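## Task

Take the foam block off the low shelf and set it completely inside the tote on the bench. The tote must not be shifted or rotated, and the robot must neither topple nor be left leaning. The block must stay inside without the robot holding it there.

## Robot and tools

ROBOT. The LinearBot has an omnidirectional base with strong wheels (7 N m) and a column about 1.75 m tall. A carriage rides the column (lift_m, 0 to 1 m) and carries two identical six-joint arms, each with a two-finger gripper. Arm bases sit near 0.57 m + lift_m above the floor, and carriage parts hang roughly 0.15 m lower. A hand reaches 0.78 m from its shoulder but only about 0.38 m below its arm base. The hand is about 0.16 m long and 0.1 m wide (0.14 m open). Parked arm joints 1-6: 0, 0.05, 0.05, 1.45, 0, 0; with both parked the robot occupies about 0.95 m by 0.7 m. Cameras: carriage_camera is fixed, facing forward and tilted about 20 degrees down; left_wrist_camera and right_wrist_camera look out past the fingertips. The carriage camera and parked fingertips can be up to 0.45 m above the arm bases. Loose objects may occasionally get a brief outside shove.

FRAMES. Base frame: origin on the floor below the base centre, x forward, y left, z up. left_hand and right_hand report, in this frame, the point between each hand's pads; quat_wxyz rotates base axes into hand axes (hand z along the fingers, fingers open along hand y; an upright hand with joints 1, 5, 6 at 0 gives 1, 0, 0, 0). Hand readings can be off, more so at long reach. Odometry frame is the base frame at scene start; base_odometry counts wheel turns, so slip looks like travel; heading is positive to the left, -3.142 to 3.142.

execute_actions. actions: a list holding zero or one action. An empty list only returns state and images. cameras: optional list of carriage_camera, left_wrist_camera, right_wrist_camera or all; omitted, null or ["all"] gives every camera, [] gives none. An action may have base, joints, or both, started together. base holds exactly one relative command, measured from the base position in the latest reported state: translate_m (metres, -2 to 2, forward positive), strafe_m (metres, -2 to 2, left positive), rotate_rad (radians, -6.3 to 6.3, counter-clockwise positive). joints is a map from joint name to an absolute target: lift_m (m, 0 to 1, tol 0.004); for each side left_ and right_: joint1_rad (-2.617 to 3.054, arm yaw about vertical, 0 ahead, positive left); joint2_rad (0 to 3.141, shoulder: 0 upper arm level backward, 1.57 vertical, 3.14 level forward); joint3_rad (0 to 3.141, elbow: 0 folded, 3.14 straight); joint4_rad (-1.57 to 1.57, wrist pitch, positive lifts fingertips); joint5_rad (-1.57 to 1.57, wrist yaw, positive swings tips to the right, opposite sense to joint1); joint6_rad (-2.094 to 2.094, roll about the finger axis, positive clockwise viewed from the forearm); gripper_m (0 to 0.093 m, pad gap). Joint tolerances are about 0.02 to 0.055 rad, gripper 0.004 m. Joints you omit may still drive toward older targets. Unknown keys or out-of-range values reject the call with no motion. If a result reports a stop, later motion, wait and finished_scene calls in that same reply are skipped.

wait: seconds, 0 to 10; commands nothing and returns state and images. zoom_image: camera plus region [x0, y0, x1, y1] in pixels of that camera's latest full 504x504 image, top-left origin, at most 504 by 504. finished_scene: scene = current scene number; irreversible, ends once the robot has held the last command, reports success and gives the next task. Replying with no tool call ends all remaining work.

RESULTS. base_status and joint_status: done (for the base, wheels turned as commanded even if slipping; a 1-2 mm move may stop short yet say done); off_target (resting away from target, possibly still pushing; normal for a gripper holding something); contact_stop or time_out (target dropped, holds current spot); joint command not followed with a cause line, and not_followed per joint (a self-collision check blocked that arm; the targets may be retried each action until valid). limit_stop_at_motor_heat means a heat stop interrupted it; resend the target. on_its_own lists uncommanded behaviour; held at is the held target, not the position. motor_effort is percent of maximum, sign toward higher joint values, peak in brackets; readings carry a fixed per-motor bias and noise. Falling lift effort while lowering means a hand or load is resting on something. drive_wheels higher at rest than after free driving means the base is still pressing. Motor temperatures lists per-arm joint values. MOTOR HOT appears at 75 C; at 90 C that arm stops for 10 s (OVER-TEMPERATURE FAULT); at 100 C the arm goes limp and drops. Outstretched arms heat quickly, even empty, including while you think. ARM HIT reports a hard self-collision. A pictures line names the images in order. Camera calibration (K, distortion D, T_world_to_cam in the base frame) is approximate; wrist camera poses also inherit joint reading error.

AVOID. Tipping: no reading shows a lean, so check the images; risk grows with a high carriage, extended arms, loads, pulling and abrupt stops. About 1.5 kg per hand with both arms forward can topple it. Keep arms from striking or pressing each other; to untangle, move the blocked arm away first, then the other in a later call. Arms have no contact stop and snap to targets once freed. The base may roll up to 0.3 m after an arm touches something; after a blocked drive, back off about 0.2 m (or turn back), repeating if still pressed. Do not reverse into a table edge above the base. Level hands sag 10-17 cm under 1 kg. Grippers squeeze about 45-60 N per pad. Do not drop, slam or shove objects, and do not bump the tote. The robot holds its last command while you think.

Each tool is called as name([rows], argument=value, ...), one row to a line, values as JSON.

## Session

I'll start by looking at the current state.

execute_actions(actions=[])

Scene clock: 0.00 s.
Motor temperatures (°C, as the motors report them): left_arm=[22 26 24 22 23 23] | right_arm=[24 23 23 23 24 24]
base_odometry: x=+0.000 y=+0.000 heading=+0.000 (m, m, rad; odometry frame)
base_status: not commanded
joint_positions: lift_m=+0.302 left_joint1_rad=+0.019 left_joint2_rad=+0.058 left_joint3_rad=+0.021 left_joint4_rad=+1.486 left_joint5_rad=-0.005 left_joint6_rad=-0.033 left_gripper_m=+0.094 right_joint1_rad=-0.015 right_joint2_rad=+0.040 right_joint3_rad=+0.041 right_joint4_rad=+1.419 right_joint5_rad=-0.009 right_joint6_rad=+0.034 right_gripper_m=+0.094
joint_status: not commanded
motor_effort: lift_m=+29 drive_wheels=-3 (%)
left_hand: x=+0.3135 y=+0.3428 z=+1.3151 quat_wxyz=(+0.998, -0.004, +0.061, -0.007) (m; base frame)
right_hand: x=+0.3180 y=-0.3404 z=+1.3190 quat_wxyz=(+0.997, -0.002, +0.075, +0.010) (m; base frame)
pictures: carriage_camera, left_wrist_camera, right_wrist_camera
Images, in order (width x height): carriage_camera 504x504, left_wrist_camera 504x504, right_wrist_camera 504x504.

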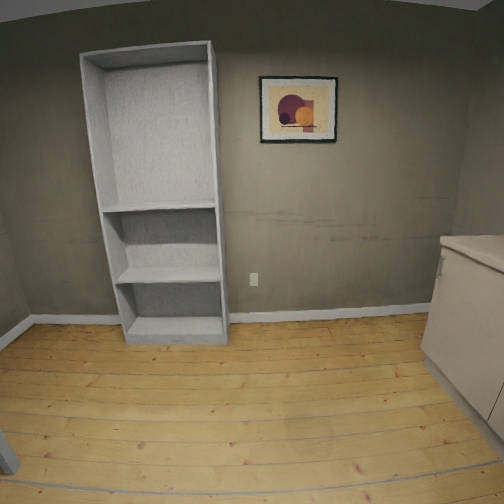

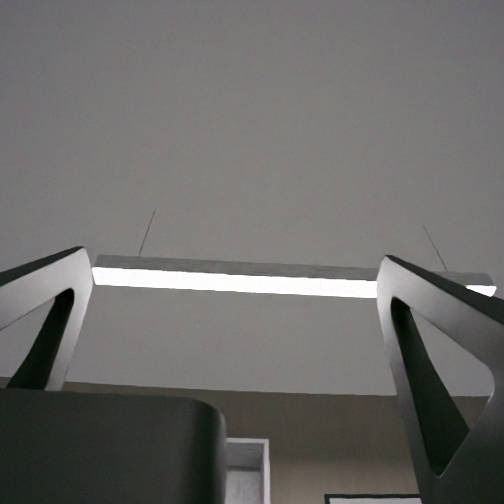

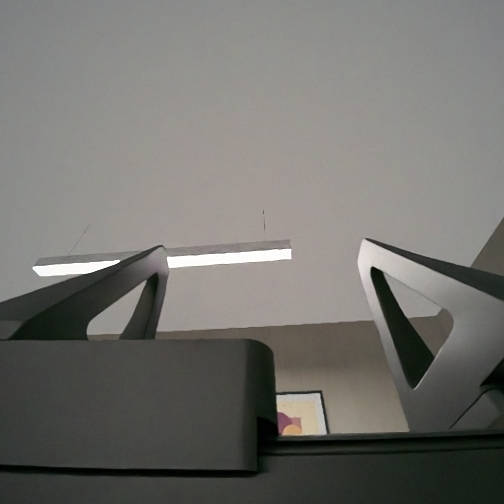

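execute_actions([
  {"joints": {"left_joint4_rad": 0.0, "left_joint5_rad": -1.5, "right_joint4_rad": 0.0, "right_joint5_rad": 1.5}},
])

Scene clock: 19.70 s.
Motor temperatures (°C, as the motors report them): left_arm=[22 26 26 22 23 23] | right_arm=[24 24 26 24 24 24]
base_odometry: x=+0.000 y=+0.000 heading=+0.000 (m, m, rad; odometry frame)
base_status: not commanded
joint_positions: lift_m=+0.302 left_joint1_rad=+0.019 left_joint2_rad=+0.058 left_joint3_rad=+0.021 left_joint4_rad=+0.011 left_joint5_rad=-1.494 left_joint6_rad=-0.033 left_gripper_m=+0.094 right_joint1_rad=-0.015 right_joint2_rad=+0.040 right_joint3_rad=+0.041 right_joint4_rad=+0.013 right_joint5_rad=+1.495 right_joint6_rad=+0.034 right_gripper_m=+0.094
joint_status: all done
motor_effort: lift_m=+29(29) drive_wheels=+0(0) (%)
left_hand: x=+0.3675 y=+0.5144 z=+1.0688 quat_wxyz=(+0.515, -0.488, +0.513, +0.483) (m; base frame)
right_hand: x=+0.3657 y=-0.5140 z=+1.0772 quat_wxyz=(+0.527, +0.497, +0.503, -0.472) (m; base frame)
pictures: carriage_camera, left_wrist_camera, right_wrist_camera
camera_calibration (this result's frames):
left_wrist_camera: T_world_to_cam=[[0.997381, -0.0656786, 0.0302869, -0.370461], [-0.0108002, -0.549312, -0.835548, 1.18746], [0.0715146, 0.833032, -0.548582, 0.260102], [0, 0, 0, 1]] pos_world=[0.363715, 0.411283, 1.14609]
right_wrist_camera: T_world_to_cam=[[-0.991845, -0.0643538, -0.110013, 0.455351], [0.0520901, 0.583105, -0.810725, 1.16166], [0.116322, -0.809844, -0.574998, 0.282229], [0, 0, 0, 1]] pos_world=[0.358297, -0.419505, 1.15416]
Images, in order (width x height): carriage_camera 504x504, left_wrist_camera 504x504, right_wrist_camera 504x504.

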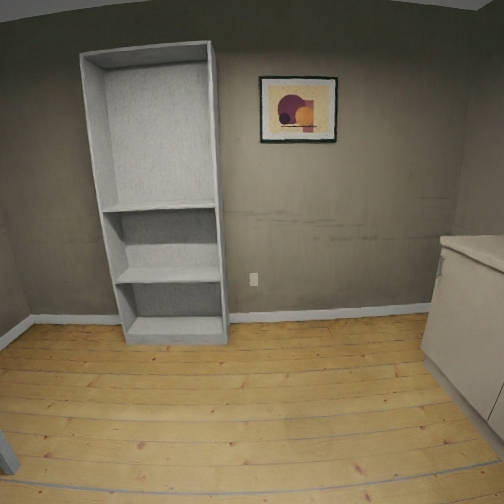

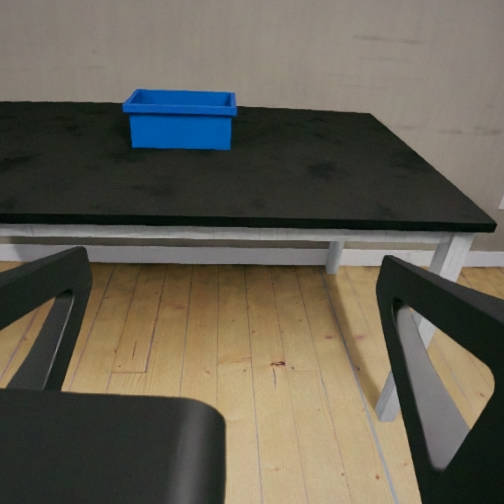

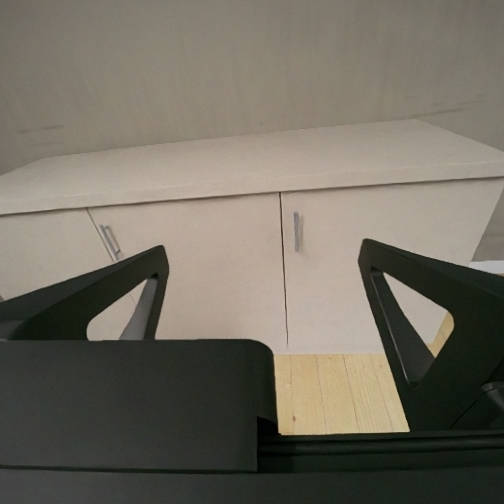

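execute_actions([
  {"base": {"rotate_rad": 1.57}},
])

Scene clock: 30.80 s.
Motor temperatures (°C, as the motors report them): left_arm=[22 26 28 24 23 23] | right_arm=[24 24 27 25 24 24]
base_odometry: x=+0.000 y=+0.000 heading=+1.570 (m, m, rad; odometry frame)
base_status: done
joint_positions: lift_m=+0.302 left_joint1_rad=+0.019 left_joint2_rad=+0.058 left_joint3_rad=+0.021 left_joint4_rad=+0.011 left_joint5_rad=-1.495 left_joint6_rad=-0.033 left_gripper_m=+0.094 right_joint1_rad=-0.015 right_joint2_rad=+0.040 right_joint3_rad=+0.041 right_joint4_rad=+0.013 right_joint5_rad=+1.496 right_joint6_rad=+0.034 right_gripper_m=+0.094
joint_status: not commanded
motor_effort: lift_m=+28(29) drive_wheels=+5(14) (%)
left_hand: x=+0.3674 y=+0.5144 z=+1.0688 quat_wxyz=(+0.515, -0.488, +0.513, +0.483) (m; base frame)
right_hand: x=+0.3655 y=-0.5140 z=+1.0772 quat_wxyz=(+0.527, +0.497, +0.502, -0.472) (m; base frame)
pictures: carriage_camera, left_wrist_camera, right_wrist_camera
camera_calibration (this result's frames):
left_wrist_camera: T_world_to_cam=[[0.997431, -0.0649186, 0.0302852, -0.370738], [-0.0103816, -0.549303, -0.835559, 1.18732], [0.070879, 0.833098, -0.548566, 0.260289], [0, 0, 0, 1]] pos_world=[0.363663, 0.411286, 1.14609]
right_wrist_camera: T_world_to_cam=[[-0.991918, -0.0632169, -0.110014, 0.455767], [0.0527575, 0.583059, -0.810715, 1.1614], [0.115396, -0.809966, -0.575012, 0.282531], [0, 0, 0, 1]] pos_world=[0.358209, -0.41951, 1.15416]
Images, in order (width x height): carriage_camera 504x504, left_wrist_camera 504x504, right_wrist_camera 504x504.

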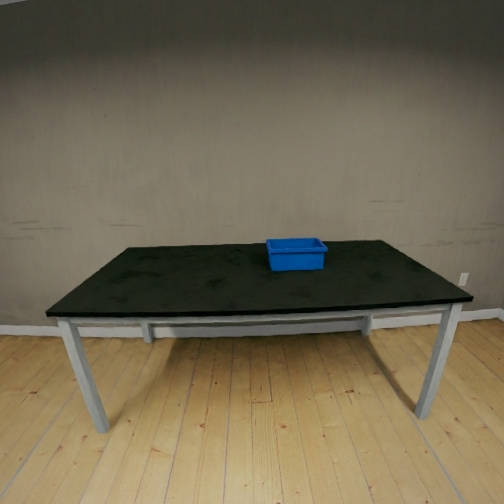

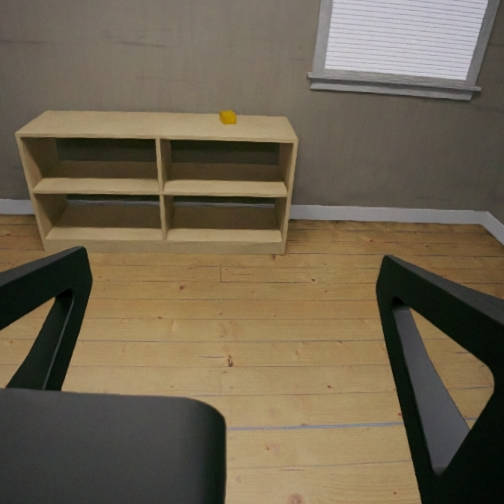

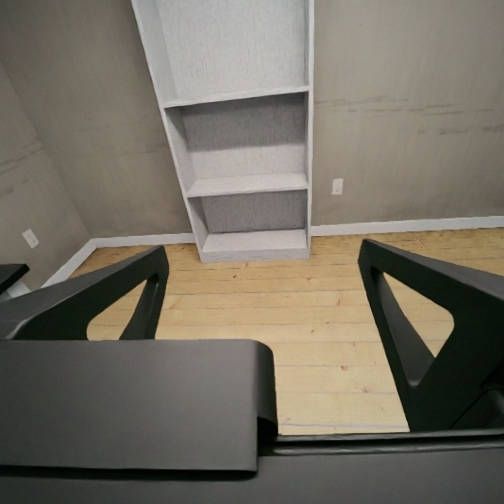

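zoom_image(camera="left_wrist_camera", region=[180, 80, 320, 180])

zoom_image(camera="carriage_camera", region=[230, 210, 400, 330])

Region (180, 80, 320, 180) of left_wrist_camera's 504x504 image, scaled by 3.600, with more detail than that image has; it fills the top 360 rows of this view, and the rest is white.

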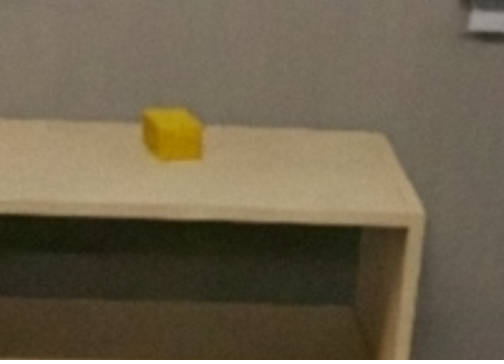

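Region (230, 210, 400, 330) of carriage_camera's 504x504 image, scaled by 2.965, with more detail than that image has; it fills the top 356 rows of this view, and the rest is white.

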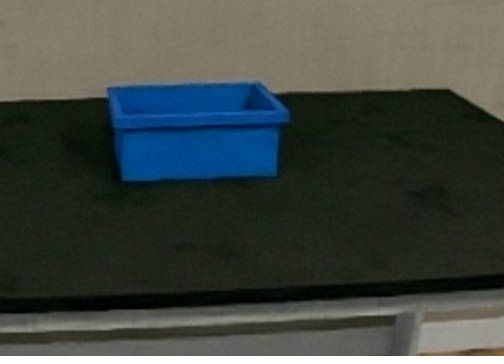

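execute_actions([
  {"base": {"strafe_m": 0.9}, "joints": {"lift_m": 0.42, "left_joint1_rad": 0.4, "left_joint2_rad": 2.0, "left_joint3_rad": 1.4, "left_joint4_rad": 0.2, "left_joint5_rad": 0.0, "left_joint6_rad": 0.0, "right_joint4_rad": 1.45, "right_joint5_rad": 0.0}},
], cameras=["carriage_camera", "left_wrist_camera"])

Scene clock: 134.13 s.
Motor temperatures (°C, as the motors report them): left_arm=[22 28 34 28 23 23] | right_arm=[24 24 34 28 24 24]
base_odometry: x=-0.900 y=+0.000 heading=+1.570 (m, m, rad; odometry frame)
base_status: done
joint_positions: lift_m=+0.420 left_joint1_rad=+0.398 left_joint2_rad=+2.005 left_joint3_rad=+1.379 left_joint4_rad=+0.190 left_joint5_rad=-0.004 left_joint6_rad=-0.005 left_gripper_m=+0.094 right_joint1_rad=-0.015 right_joint2_rad=+0.040 right_joint3_rad=+0.041 right_joint4_rad=+1.447 right_joint5_rad=+0.004 right_joint6_rad=+0.034 right_gripper_m=+0.094
joint_status: all done
motor_effort: lift_m=+29(37) drive_wheels=-6(20) (%)
left_hand: x=+0.8214 y=+0.5698 z=+1.1634 quat_wxyz=(+0.526, -0.170, +0.826, +0.107) (m; base frame)
right_hand: x=+0.3111 y=-0.3424 z=+1.4382 quat_wxyz=(+0.998, +0.003, +0.061, +0.009) (m; base frame)
pictures: carriage_camera, left_wrist_camera
camera_calibration (this result's frames):
carriage_camera: T_world_to_cam=[[-0.0340532, -0.999223, -0.0198572, 0.0304359], [-0.298884, 0.0291413, -0.953845, 1.41282], [0.953682, -0.0265464, -0.299644, 0.261142], [0, 0, 0, 1]] pos_world=[0.174258, -0.00382672, 1.42646]
left_wrist_camera: T_world_to_cam=[[0.395428, -0.918102, 0.0269214, 0.161685], [-0.775268, -0.34934, -0.526233, 1.456], [0.49254, 0.187216, -0.849914, 0.606203], [0, 0, 0, 1]] pos_world=[0.766275, 0.543591, 1.27706]
Images, in order (width x height): carriage_camera 504x504, left_wrist_camera 504x504.

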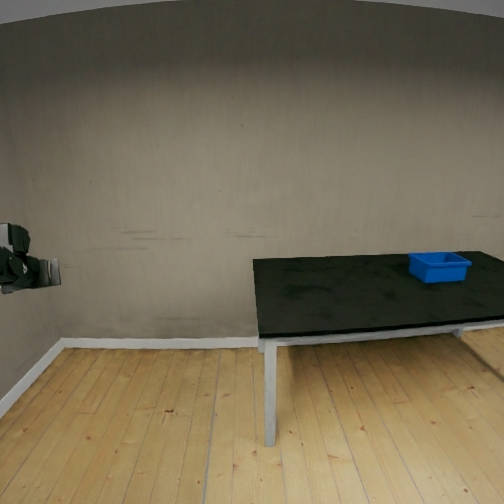

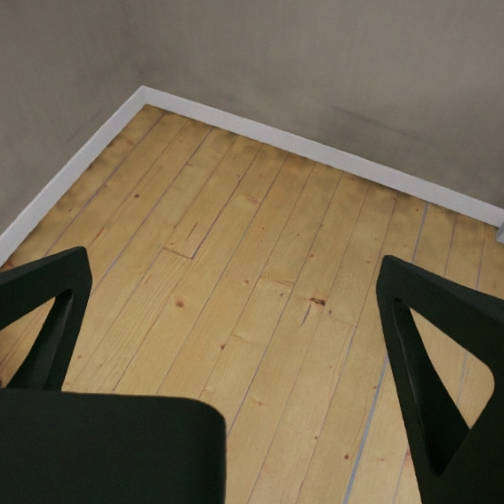

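execute_actions([
  {"base": {"strafe_m": 0.45}, "joints": {"left_joint1_rad": 1.39, "left_joint2_rad": 2.79, "left_joint3_rad": 1.845, "left_joint4_rad": 0.3}},
], cameras=["left_wrist_camera"])

Scene clock: 147.57 s.
Motor temperatures (°C, as the motors report them): left_arm=[22 34 35 30 23 23] | right_arm=[24 25 33 27 24 24]
base_odometry: x=-1.350 y=+0.000 heading=+1.571 (m, m, rad; odometry frame)
base_status: done
joint_positions: lift_m=+0.420 left_joint1_rad=+1.395 left_joint2_rad=+2.812 left_joint3_rad=+1.833 left_joint4_rad=+0.283 left_joint5_rad=-0.006 left_joint6_rad=-0.005 left_gripper_m=+0.094 right_joint1_rad=-0.015 right_joint2_rad=+0.040 right_joint3_rad=+0.041 right_joint4_rad=+1.448 right_joint5_rad=+0.003 right_joint6_rad=+0.034 right_gripper_m=+0.094
joint_status: all done
motor_effort: lift_m=+29(29) drive_wheels=-5(19) (%)
left_hand: x=+0.3919 y=+0.9765 z=+0.8812 quat_wxyz=(+0.324, -0.584, +0.692, +0.273) (m; base frame)
right_hand: x=+0.3110 y=-0.3423 z=+1.4382 quat_wxyz=(+0.998, +0.003, +0.061, +0.009) (m; base frame)
pictures: left_wrist_camera
camera_calibration (this result's frames):
left_wrist_camera: T_world_to_cam=[[0.987043, -0.158821, 0.0228529, -0.25726], [-0.145393, -0.945509, -0.291332, 1.24485], [0.0678772, 0.284234, -0.956349, 0.667167], [0, 0, 0, 1]] pos_world=[0.389634, 0.946531, 1.00659]
Images, in order (width x height): left_wrist_camera 504x504.

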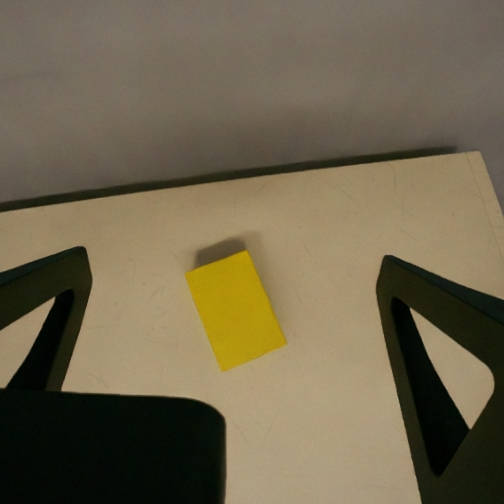

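execute_actions([
  {"base": {"strafe_m": 0.154}, "joints": {"lift_m": 0.35, "left_joint1_rad": 1.305, "left_joint4_rad": -0.31, "left_joint5_rad": -0.145, "left_joint6_rad": -0.485}},
], cameras=["left_wrist_camera"])

Scene clock: 208.07 s.
Motor temperatures (°C, as the motors report them): left_arm=[22 60 36 33 23 23] | right_arm=[24 26 33 25 24 24]
base_odometry: x=-1.504 y=+0.000 heading=+1.571 (m, m, rad; odometry frame)
base_status: done
joint_positions: lift_m=+0.350 left_joint1_rad=+1.297 left_joint2_rad=+2.795 left_joint3_rad=+1.833 left_joint4_rad=-0.301 left_joint5_rad=-0.138 left_joint6_rad=-0.479 left_gripper_m=+0.094 right_joint1_rad=-0.015 right_joint2_rad=+0.040 right_joint3_rad=+0.041 right_joint4_rad=+1.448 right_joint5_rad=+0.002 right_joint6_rad=+0.034 right_gripper_m=+0.094
joint_status: all done
motor_effort: lift_m=+27(27) drive_wheels=-5(16) (%)
left_hand: x=+0.4011 y=+0.8595 z=+0.7437 quat_wxyz=(+0.113, -0.771, +0.614, +0.123) (m; base frame)
right_hand: x=+0.3109 y=-0.3422 z=+1.3684 quat_wxyz=(+0.998, +0.003, +0.060, +0.009) (m; base frame)
pictures: left_wrist_camera
camera_calibration (this result's frames):
left_wrist_camera: T_world_to_cam=[[0.970186, 0.239287, 0.0384814, -0.628792], [0.223326, -0.944326, 0.241605, 0.550246], [0.094152, -0.225808, -0.969611, 1.00599], [0, 0, 0, 1]] pos_world=[0.392445, 0.897233, 0.866672]
Images, in order (width x height): left_wrist_camera 504x504.

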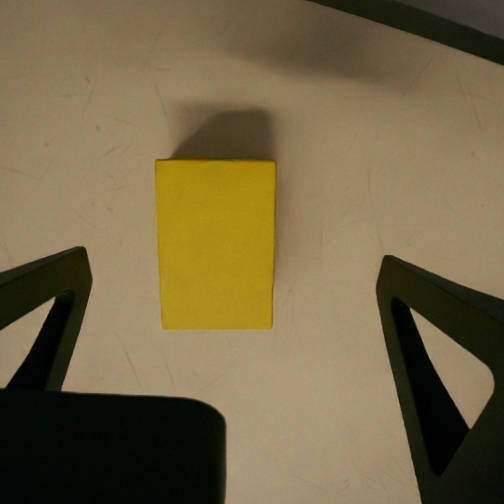

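execute_actions([
  {"joints": {"lift_m": 0.25, "left_joint1_rad": 1.322}},
], cameras=["left_wrist_camera"])

Scene clock: 214.00 s.
Motor temperatures (°C, as the motors report them): left_arm=[22 60 35 32 23 23] | right_arm=[24 26 33 25 24 24]
base_odometry: x=-1.504 y=+0.000 heading=+1.571 (m, m, rad; odometry frame)
base_status: not commanded
joint_positions: lift_m=+0.250 left_joint1_rad=+1.316 left_joint2_rad=+2.795 left_joint3_rad=+1.833 left_joint4_rad=-0.307 left_joint5_rad=-0.142 left_joint6_rad=-0.479 left_gripper_m=+0.094 right_joint1_rad=-0.015 right_joint2_rad=+0.040 right_joint3_rad=+0.041 right_joint4_rad=+1.449 right_joint5_rad=+0.002 right_joint6_rad=+0.034 right_gripper_m=+0.094
joint_status: all done
motor_effort: lift_m=+26(27) drive_wheels=-4(4) (%)
left_hand: x=+0.3901 y=+0.8603 z=+0.6432 quat_wxyz=(+0.108, -0.778, +0.607, +0.125) (m; base frame)
right_hand: x=+0.3108 y=-0.3422 z=+1.2684 quat_wxyz=(+0.998, +0.003, +0.060, +0.009) (m; base frame)
pictures: left_wrist_camera
camera_calibration (this result's frames):
left_wrist_camera: T_world_to_cam=[[0.965314, 0.259147, 0.031802, -0.62536], [0.243819, -0.938308, 0.245214, 0.562309], [0.0933866, -0.228955, -0.968947, 0.912371], [0, 0, 0, 1]] pos_world=[0.381364, 0.898571, 0.766041]
Images, in order (width x height): left_wrist_camera 504x504.

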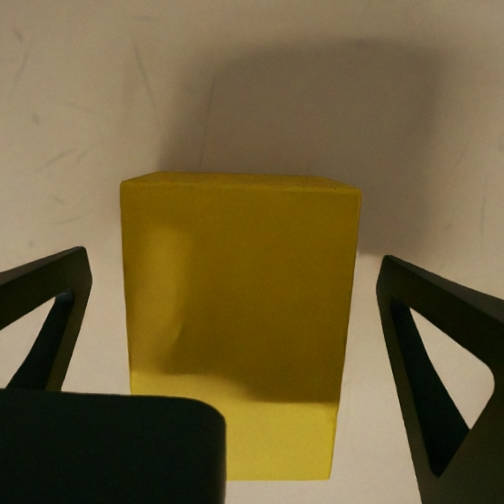

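execute_actions([
  {"joints": {"lift_m": 0.245, "left_gripper_m": 0.05}},
], cameras=["left_wrist_camera"])

Scene clock: 217.77 s.
Motor temperatures (°C, as the motors report them): left_arm=[22 60 35 31 23 23] | right_arm=[24 26 33 25 24 24]
base_odometry: x=-1.504 y=+0.000 heading=+1.571 (m, m, rad; odometry frame)
base_status: not commanded
joint_positions: lift_m=+0.245 left_joint1_rad=+1.317 left_joint2_rad=+2.797 left_joint3_rad=+1.833 left_joint4_rad=-0.309 left_joint5_rad=-0.143 left_joint6_rad=-0.479 left_gripper_m=+0.058 right_joint1_rad=-0.015 right_joint2_rad=+0.040 right_joint3_rad=+0.041 right_joint4_rad=+1.449 right_joint5_rad=+0.002 right_joint6_rad=+0.034 right_gripper_m=+0.094
joint_status: left_gripper_m off_target (ended at +0.058, target +0.050); the others done
motor_effort: lift_m=+25(27) drive_wheels=+5(4) (%)
left_hand: x=+0.3892 y=+0.8596 z=+0.6373 quat_wxyz=(+0.106, -0.778, +0.606, +0.125) (m; base frame)
right_hand: x=+0.3107 y=-0.3422 z=+1.2635 quat_wxyz=(+0.998, +0.003, +0.060, +0.009) (m; base frame)
pictures: left_wrist_camera
camera_calibration (this result's frames):
left_wrist_camera: T_world_to_cam=[[0.965006, 0.260565, 0.0294716, -0.623678], [0.24549, -0.937199, 0.247774, 0.56005], [0.0921821, -0.231869, -0.968369, 0.909223], [0, 0, 0, 1]] pos_world=[0.380553, 0.898208, 0.760079]
Images, in order (width x height): left_wrist_camera 504x504.

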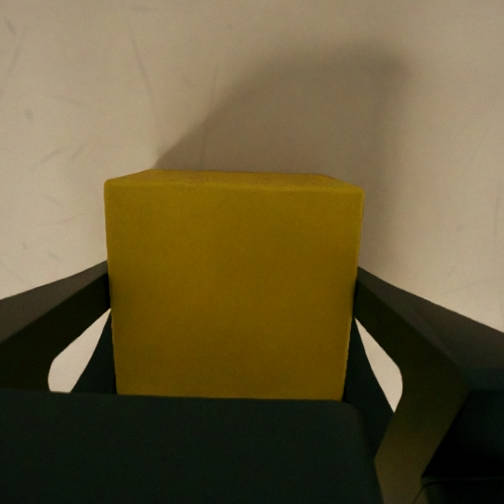

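execute_actions([
  {"base": {"strafe_m": -2.0}, "joints": {"lift_m": 0.58, "left_joint1_rad": 0.0, "left_joint2_rad": 1.75, "left_joint3_rad": 0.8, "left_gripper_m": 0.05}},
], cameras=["carriage_camera", "left_wrist_camera"])

Scene clock: 236.50 s.
Motor temperatures (°C, as the motors report them): left_arm=[22 57 35 30 23 23] | right_arm=[24 26 33 25 24 24]
base_odometry: x=+0.496 y=+0.000 heading=+1.571 (m, m, rad; odometry frame)
base_status: done
joint_positions: lift_m=+0.580 left_joint1_rad=+0.004 left_joint2_rad=+1.765 left_joint3_rad=+0.812 left_joint4_rad=-0.307 left_joint5_rad=-0.141 left_joint6_rad=-0.480 left_gripper_m=+0.058 right_joint1_rad=-0.015 right_joint2_rad=+0.040 right_joint3_rad=+0.041 right_joint4_rad=+1.449 right_joint5_rad=+0.000 right_joint6_rad=+0.034 right_gripper_m=+0.094
joint_status: left_gripper_m off_target (ended at +0.058, target +0.050); the others done
motor_effort: lift_m=+29(37) drive_wheels=-4(27) (%)
left_hand: x=+0.6167 y=+0.3669 z=+1.1450 quat_wxyz=(+0.167, -0.247, +0.954, +0.031) (m; base frame)
right_hand: x=+0.3108 y=-0.3418 z=+1.5982 quat_wxyz=(+0.998, +0.001, +0.060, +0.010) (m; base frame)
pictures: carriage_camera, left_wrist_camera
camera_calibration (this result's frames):
carriage_camera: T_world_to_cam=[[-0.0340532, -0.999223, -0.0198572, 0.0336122], [-0.298884, 0.0291413, -0.953845, 1.56539], [0.953682, -0.0265464, -0.299644, 0.309071], [0, 0, 0, 1]] pos_world=[0.174258, -0.00382672, 1.58642]
left_wrist_camera: T_world_to_cam=[[0.497596, -0.866564, 0.0382789, -0.0381462], [-0.847036, -0.475927, 0.236691, 0.433881], [-0.18689, -0.1502, -0.970831, 1.41061], [0, 0, 0, 1]] pos_world=[0.650123, 0.385313, 1.26823]
Images, in order (width x height): carriage_camera 504x504, left_wrist_camera 504x504.

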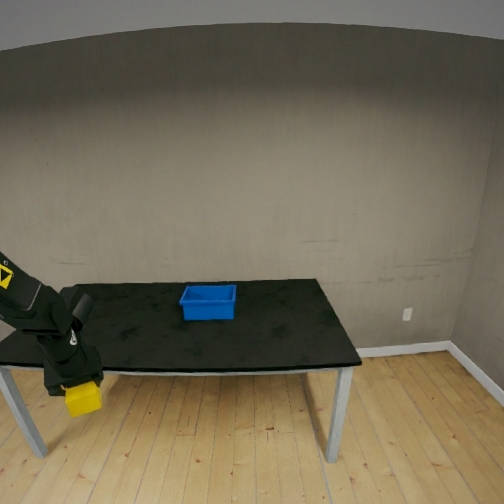

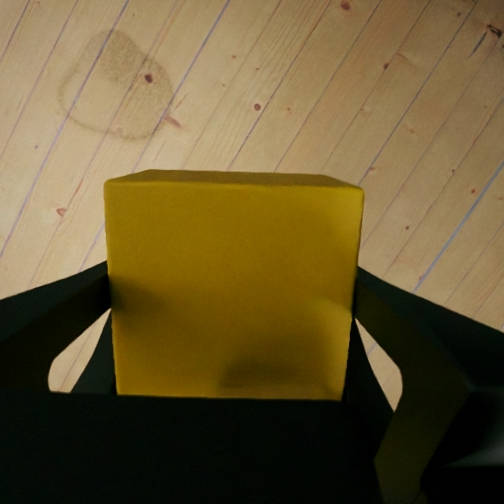

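zoom_image(camera="carriage_camera", region=[150, 270, 290, 390])

Region (150, 270, 290, 390) of carriage_camera's 504x504 image, scaled by 3.600, with more detail than that image has; it fills the top 432 rows of this view, and the rest is white.

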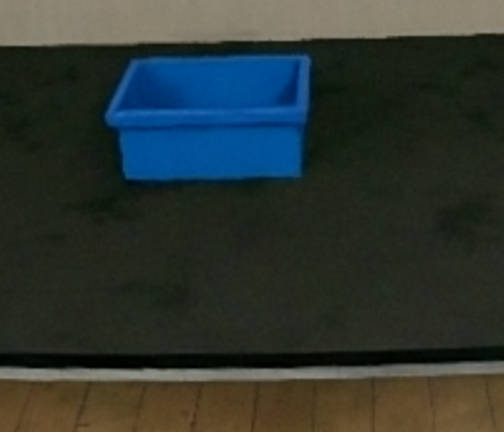

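execute_actions([
  {"base": {"translate_m": 0.83}, "joints": {"left_joint1_rad": -0.31, "left_joint2_rad": 2.78, "left_joint3_rad": 1.845, "left_gripper_m": 0.05}},
], cameras=["carriage_camera", "left_wrist_camera"])

Scene clock: 261.00 s.
Motor temperatures (°C, as the motors report them): left_arm=[22 51 34 29 23 23] | right_arm=[24 26 33 25 24 24]
base_odometry: x=+0.496 y=+0.830 heading=+1.570 (m, m, rad; odometry frame)
base_status: done
joint_positions: lift_m=+0.580 left_joint1_rad=-0.318 left_joint2_rad=+2.782 left_joint3_rad=+1.821 left_joint4_rad=-0.311 left_joint5_rad=-0.144 left_joint6_rad=-0.480 left_gripper_m=+0.058 right_joint1_rad=-0.015 right_joint2_rad=+0.040 right_joint3_rad=+0.041 right_joint4_rad=+1.447 right_joint5_rad=+0.000 right_joint6_rad=+0.034 right_gripper_m=+0.094
joint_status: left_gripper_m off_target (ended at +0.058, target +0.050); the others done
motor_effort: lift_m=+29(29) drive_wheels=-4(17) (%)
left_hand: x=+0.7900 y=+0.1995 z=+0.9766 quat_wxyz=(+0.165, -0.091, +0.982, +0.008) (m; base frame)
right_hand: x=+0.3112 y=-0.3418 z=+1.5981 quat_wxyz=(+0.998, +0.001, +0.061, +0.010) (m; base frame)
pictures: carriage_camera, left_wrist_camera
camera_calibration (this result's frames):
carriage_camera: T_world_to_cam=[[-0.0340532, -0.999223, -0.0198572, 0.0336122], [-0.298884, 0.0291413, -0.953845, 1.56539], [0.953682, -0.0265464, -0.299644, 0.309071], [0, 0, 0, 1]] pos_world=[0.174258, -0.00382672, 1.58642]
left_wrist_camera: T_world_to_cam=[[0.199339, -0.979472, 0.0299638, 0.00329304], [-0.951204, -0.186055, 0.246158, 0.556055], [-0.23553, -0.0775705, -0.968766, 1.27621], [0, 0, 0, 1]] pos_world=[0.828852, 0.205679, 1.09937]
Images, in order (width x height): carriage_camera 504x504, left_wrist_camera 504x504.

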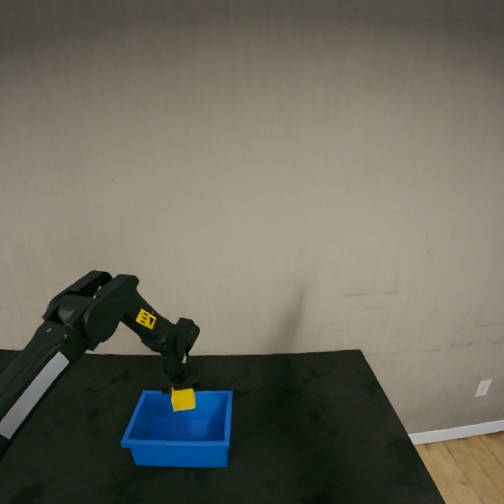

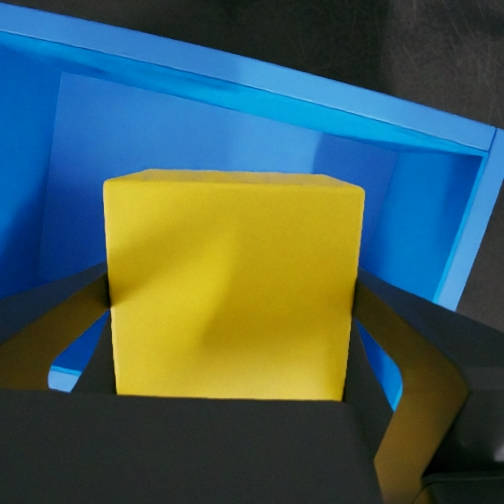

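execute_actions([
  {"base": {"translate_m": -0.015}, "joints": {"lift_m": 0.415, "left_gripper_m": 0.05}},
], cameras=["carriage_camera", "left_wrist_camera"])

Scene clock: 277.70 s.
Motor temperatures (°C, as the motors report them): left_arm=[22 55 35 29 23 23] | right_arm=[24 26 33 25 24 24]
base_odometry: x=+0.496 y=+0.815 heading=+1.570 (m, m, rad; odometry frame)
base_status: done
joint_positions: lift_m=+0.415 left_joint1_rad=-0.318 left_joint2_rad=+2.785 left_joint3_rad=+1.831 left_joint4_rad=-0.315 left_joint5_rad=-0.144 left_joint6_rad=-0.480 left_gripper_m=+0.058 right_joint1_rad=-0.015 right_joint2_rad=+0.040 right_joint3_rad=+0.041 right_joint4_rad=+1.447 right_joint5_rad=+0.000 right_joint6_rad=+0.034 right_gripper_m=+0.094
joint_status: left_gripper_m off_target (ended at +0.058, target +0.050); the others done
motor_effort: lift_m=+27(27) drive_wheels=-1(12) (%)
left_hand: x=+0.7919 y=+0.1988 z=+0.8125 quat_wxyz=(+0.166, -0.091, +0.982, +0.007) (m; base frame)
right_hand: x=+0.3111 y=-0.3418 z=+1.4334 quat_wxyz=(+0.998, +0.001, +0.061, +0.010) (m; base frame)
pictures: carriage_camera, left_wrist_camera
camera_calibration (this result's frames):
carriage_camera: T_world_to_cam=[[-0.0340532, -0.999223, -0.0198572, 0.0303409], [-0.298884, 0.0291413, -0.953845, 1.40825], [0.953682, -0.0265464, -0.299644, 0.259708], [0, 0, 0, 1]] pos_world=[0.174258, -0.00382672, 1.42168]
left_wrist_camera: T_world_to_cam=[[0.199249, -0.979443, 0.0314759, 0.00601921], [-0.951914, -0.185821, 0.243577, 0.600796], [-0.232721, -0.078495, -0.969371, 1.11616], [0, 0, 0, 1]] pos_world=[0.830461, 0.205149, 0.935439]
Images, in order (width x height): carriage_camera 504x504, left_wrist_camera 504x504.

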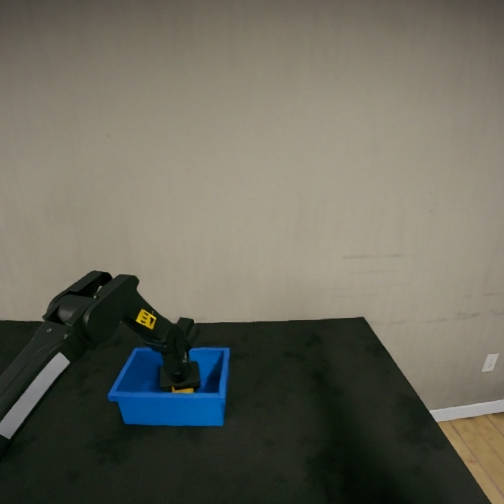

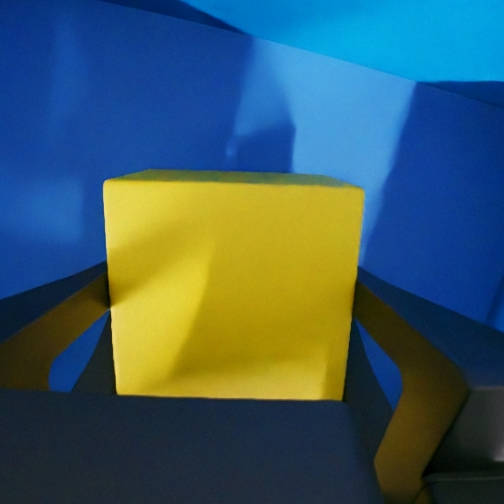

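execute_actions([
  {"joints": {"lift_m": 0.405, "left_gripper_m": 0.05}},
], cameras=["left_wrist_camera"])

Scene clock: 284.33 s.
Motor temperatures (°C, as the motors report them): left_arm=[22 57 35 28 23 23] | right_arm=[24 26 33 25 24 24]
base_odometry: x=+0.496 y=+0.815 heading=+1.570 (m, m, rad; odometry frame)
base_status: not commanded
joint_positions: lift_m=+0.405 left_joint1_rad=-0.318 left_joint2_rad=+2.790 left_joint3_rad=+1.831 left_joint4_rad=-0.314 left_joint5_rad=-0.144 left_joint6_rad=-0.480 left_gripper_m=+0.058 right_joint1_rad=-0.015 right_joint2_rad=+0.040 right_joint3_rad=+0.041 right_joint4_rad=+1.449 right_joint5_rad=+0.000 right_joint6_rad=+0.034 right_gripper_m=+0.094
joint_status: left_gripper_m off_target (ended at +0.058, target +0.050); the others done
motor_effort: lift_m=+28(27) drive_wheels=-1(4) (%)
left_hand: x=+0.7905 y=+0.1993 z=+0.7998 quat_wxyz=(+0.164, -0.090, +0.982, +0.008) (m; base frame)
right_hand: x=+0.3108 y=-0.3418 z=+1.4234 quat_wxyz=(+0.998, +0.001, +0.060, +0.010) (m; base frame)
pictures: left_wrist_camera
camera_calibration (this result's frames):
left_wrist_camera: T_world_to_cam=[[0.199392, -0.97949, 0.0290186, 0.00905141], [-0.950757, -0.186202, 0.24777, 0.598396], [-0.237285, -0.076993, -0.968384, 1.10601], [0, 0, 0, 1]] pos_world=[0.829565, 0.205444, 0.92252]
Images, in order (width x height): left_wrist_camera 504x504.

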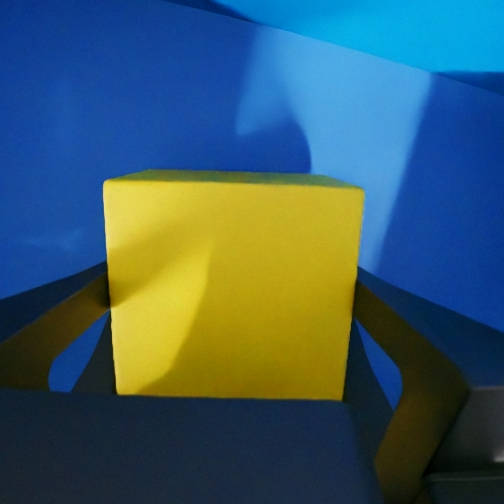

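execute_actions([
  {"joints": {"left_gripper_m": 0.078}},
], cameras=["left_wrist_camera"])

Scene clock: 287.33 s.
Motor temperatures (°C, as the motors report them): left_arm=[22 57 35 28 23 23] | right_arm=[24 26 33 25 24 24]
base_odometry: x=+0.496 y=+0.815 heading=+1.570 (m, m, rad; odometry frame)
base_status: not commanded
joint_positions: lift_m=+0.405 left_joint1_rad=-0.318 left_joint2_rad=+2.790 left_joint3_rad=+1.831 left_joint4_rad=-0.314 left_joint5_rad=-0.144 left_joint6_rad=-0.480 left_gripper_m=+0.078 right_joint1_rad=-0.015 right_joint2_rad=+0.040 right_joint3_rad=+0.041 right_joint4_rad=+1.449 right_joint5_rad=+0.000 right_joint6_rad=+0.034 right_gripper_m=+0.094
joint_status: all done
motor_effort: lift_m=+27(27) drive_wheels=+4(3) (%)
left_hand: x=+0.7905 y=+0.1993 z=+0.7998 quat_wxyz=(+0.164, -0.090, +0.982, +0.008) (m; base frame)
right_hand: x=+0.3108 y=-0.3418 z=+1.4234 quat_wxyz=(+0.998, +0.001, +0.060, +0.010) (m; base frame)
pictures: left_wrist_camera
camera_calibration (this result's frames):
left_wrist_camera: T_world_to_cam=[[0.199392, -0.97949, 0.0290186, 0.00905141], [-0.950757, -0.186202, 0.24777, 0.598396], [-0.237285, -0.076993, -0.968384, 1.10601], [0, 0, 0, 1]] pos_world=[0.829565, 0.205444, 0.92252]
Images, in order (width x height): left_wrist_camera 504x504.

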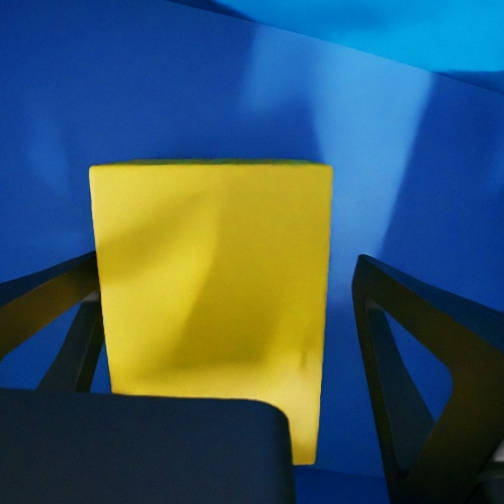

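execute_actions([
  {"joints": {"lift_m": 0.55, "left_gripper_m": 0.09}},
], cameras=["carriage_camera", "left_wrist_camera"])

Scene clock: 291.10 s.
Motor temperatures (°C, as the motors report them): left_arm=[22 58 35 28 23 23] | right_arm=[24 26 33 25 24 24]
base_odometry: x=+0.496 y=+0.815 heading=+1.570 (m, m, rad; odometry frame)
base_status: not commanded
joint_positions: lift_m=+0.550 left_joint1_rad=-0.318 left_joint2_rad=+2.787 left_joint3_rad=+1.831 left_joint4_rad=-0.312 left_joint5_rad=-0.144 left_joint6_rad=-0.480 left_gripper_m=+0.090 right_joint1_rad=-0.015 right_joint2_rad=+0.040 right_joint3_rad=+0.041 right_joint4_rad=+1.449 right_joint5_rad=+0.000 right_joint6_rad=+0.034 right_gripper_m=+0.094
joint_status: all done
motor_effort: lift_m=+30(37) drive_wheels=+4(3) (%)
left_hand: x=+0.7918 y=+0.1989 z=+0.9463 quat_wxyz=(+0.166, -0.091, +0.982, +0.007) (m; base frame)
right_hand: x=+0.3108 y=-0.3418 z=+1.5682 quat_wxyz=(+0.998, +0.001, +0.060, +0.010) (m; base frame)
pictures: carriage_camera, left_wrist_camera
camera_calibration (this result's frames):
carriage_camera: T_world_to_cam=[[-0.0340532, -0.999223, -0.0198572, 0.033017], [-0.298884, 0.0291413, -0.953845, 1.5368], [0.953682, -0.0265464, -0.299644, 0.30009], [0, 0, 0, 1]] pos_world=[0.174258, -0.00382672, 1.55645]
left_wrist_camera: T_world_to_cam=[[0.199249, -0.979443, 0.0314759, 0.00189205], [-0.951914, -0.185821, 0.243577, 0.568072], [-0.232721, -0.078495, -0.969371, 1.24579], [0, 0, 0, 1]] pos_world=[0.830301, 0.205202, 1.0692]
Images, in order (width x height): carriage_camera 504x504, left_wrist_camera 504x504.

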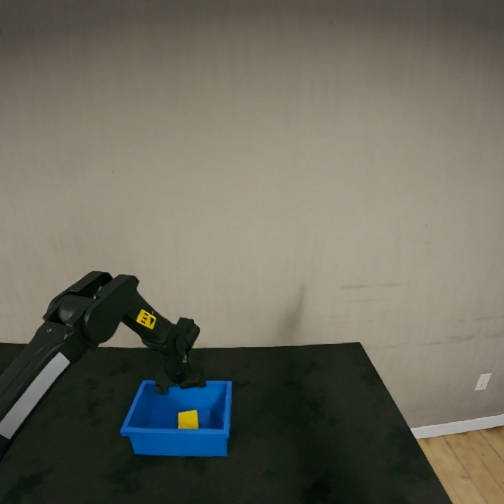

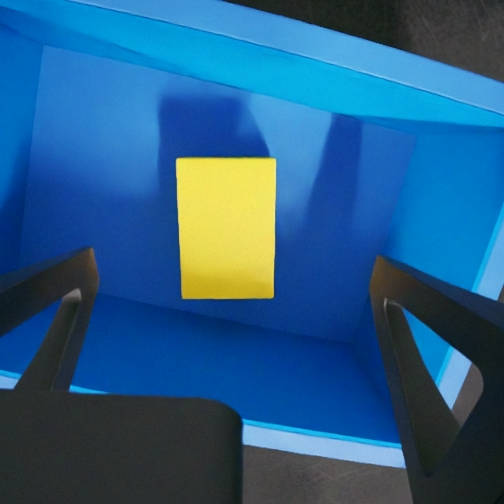

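The block is lying flat inside the tote, and the hand is clear of it.

finished_scene(scene=1)

The scene is finished: the task was done.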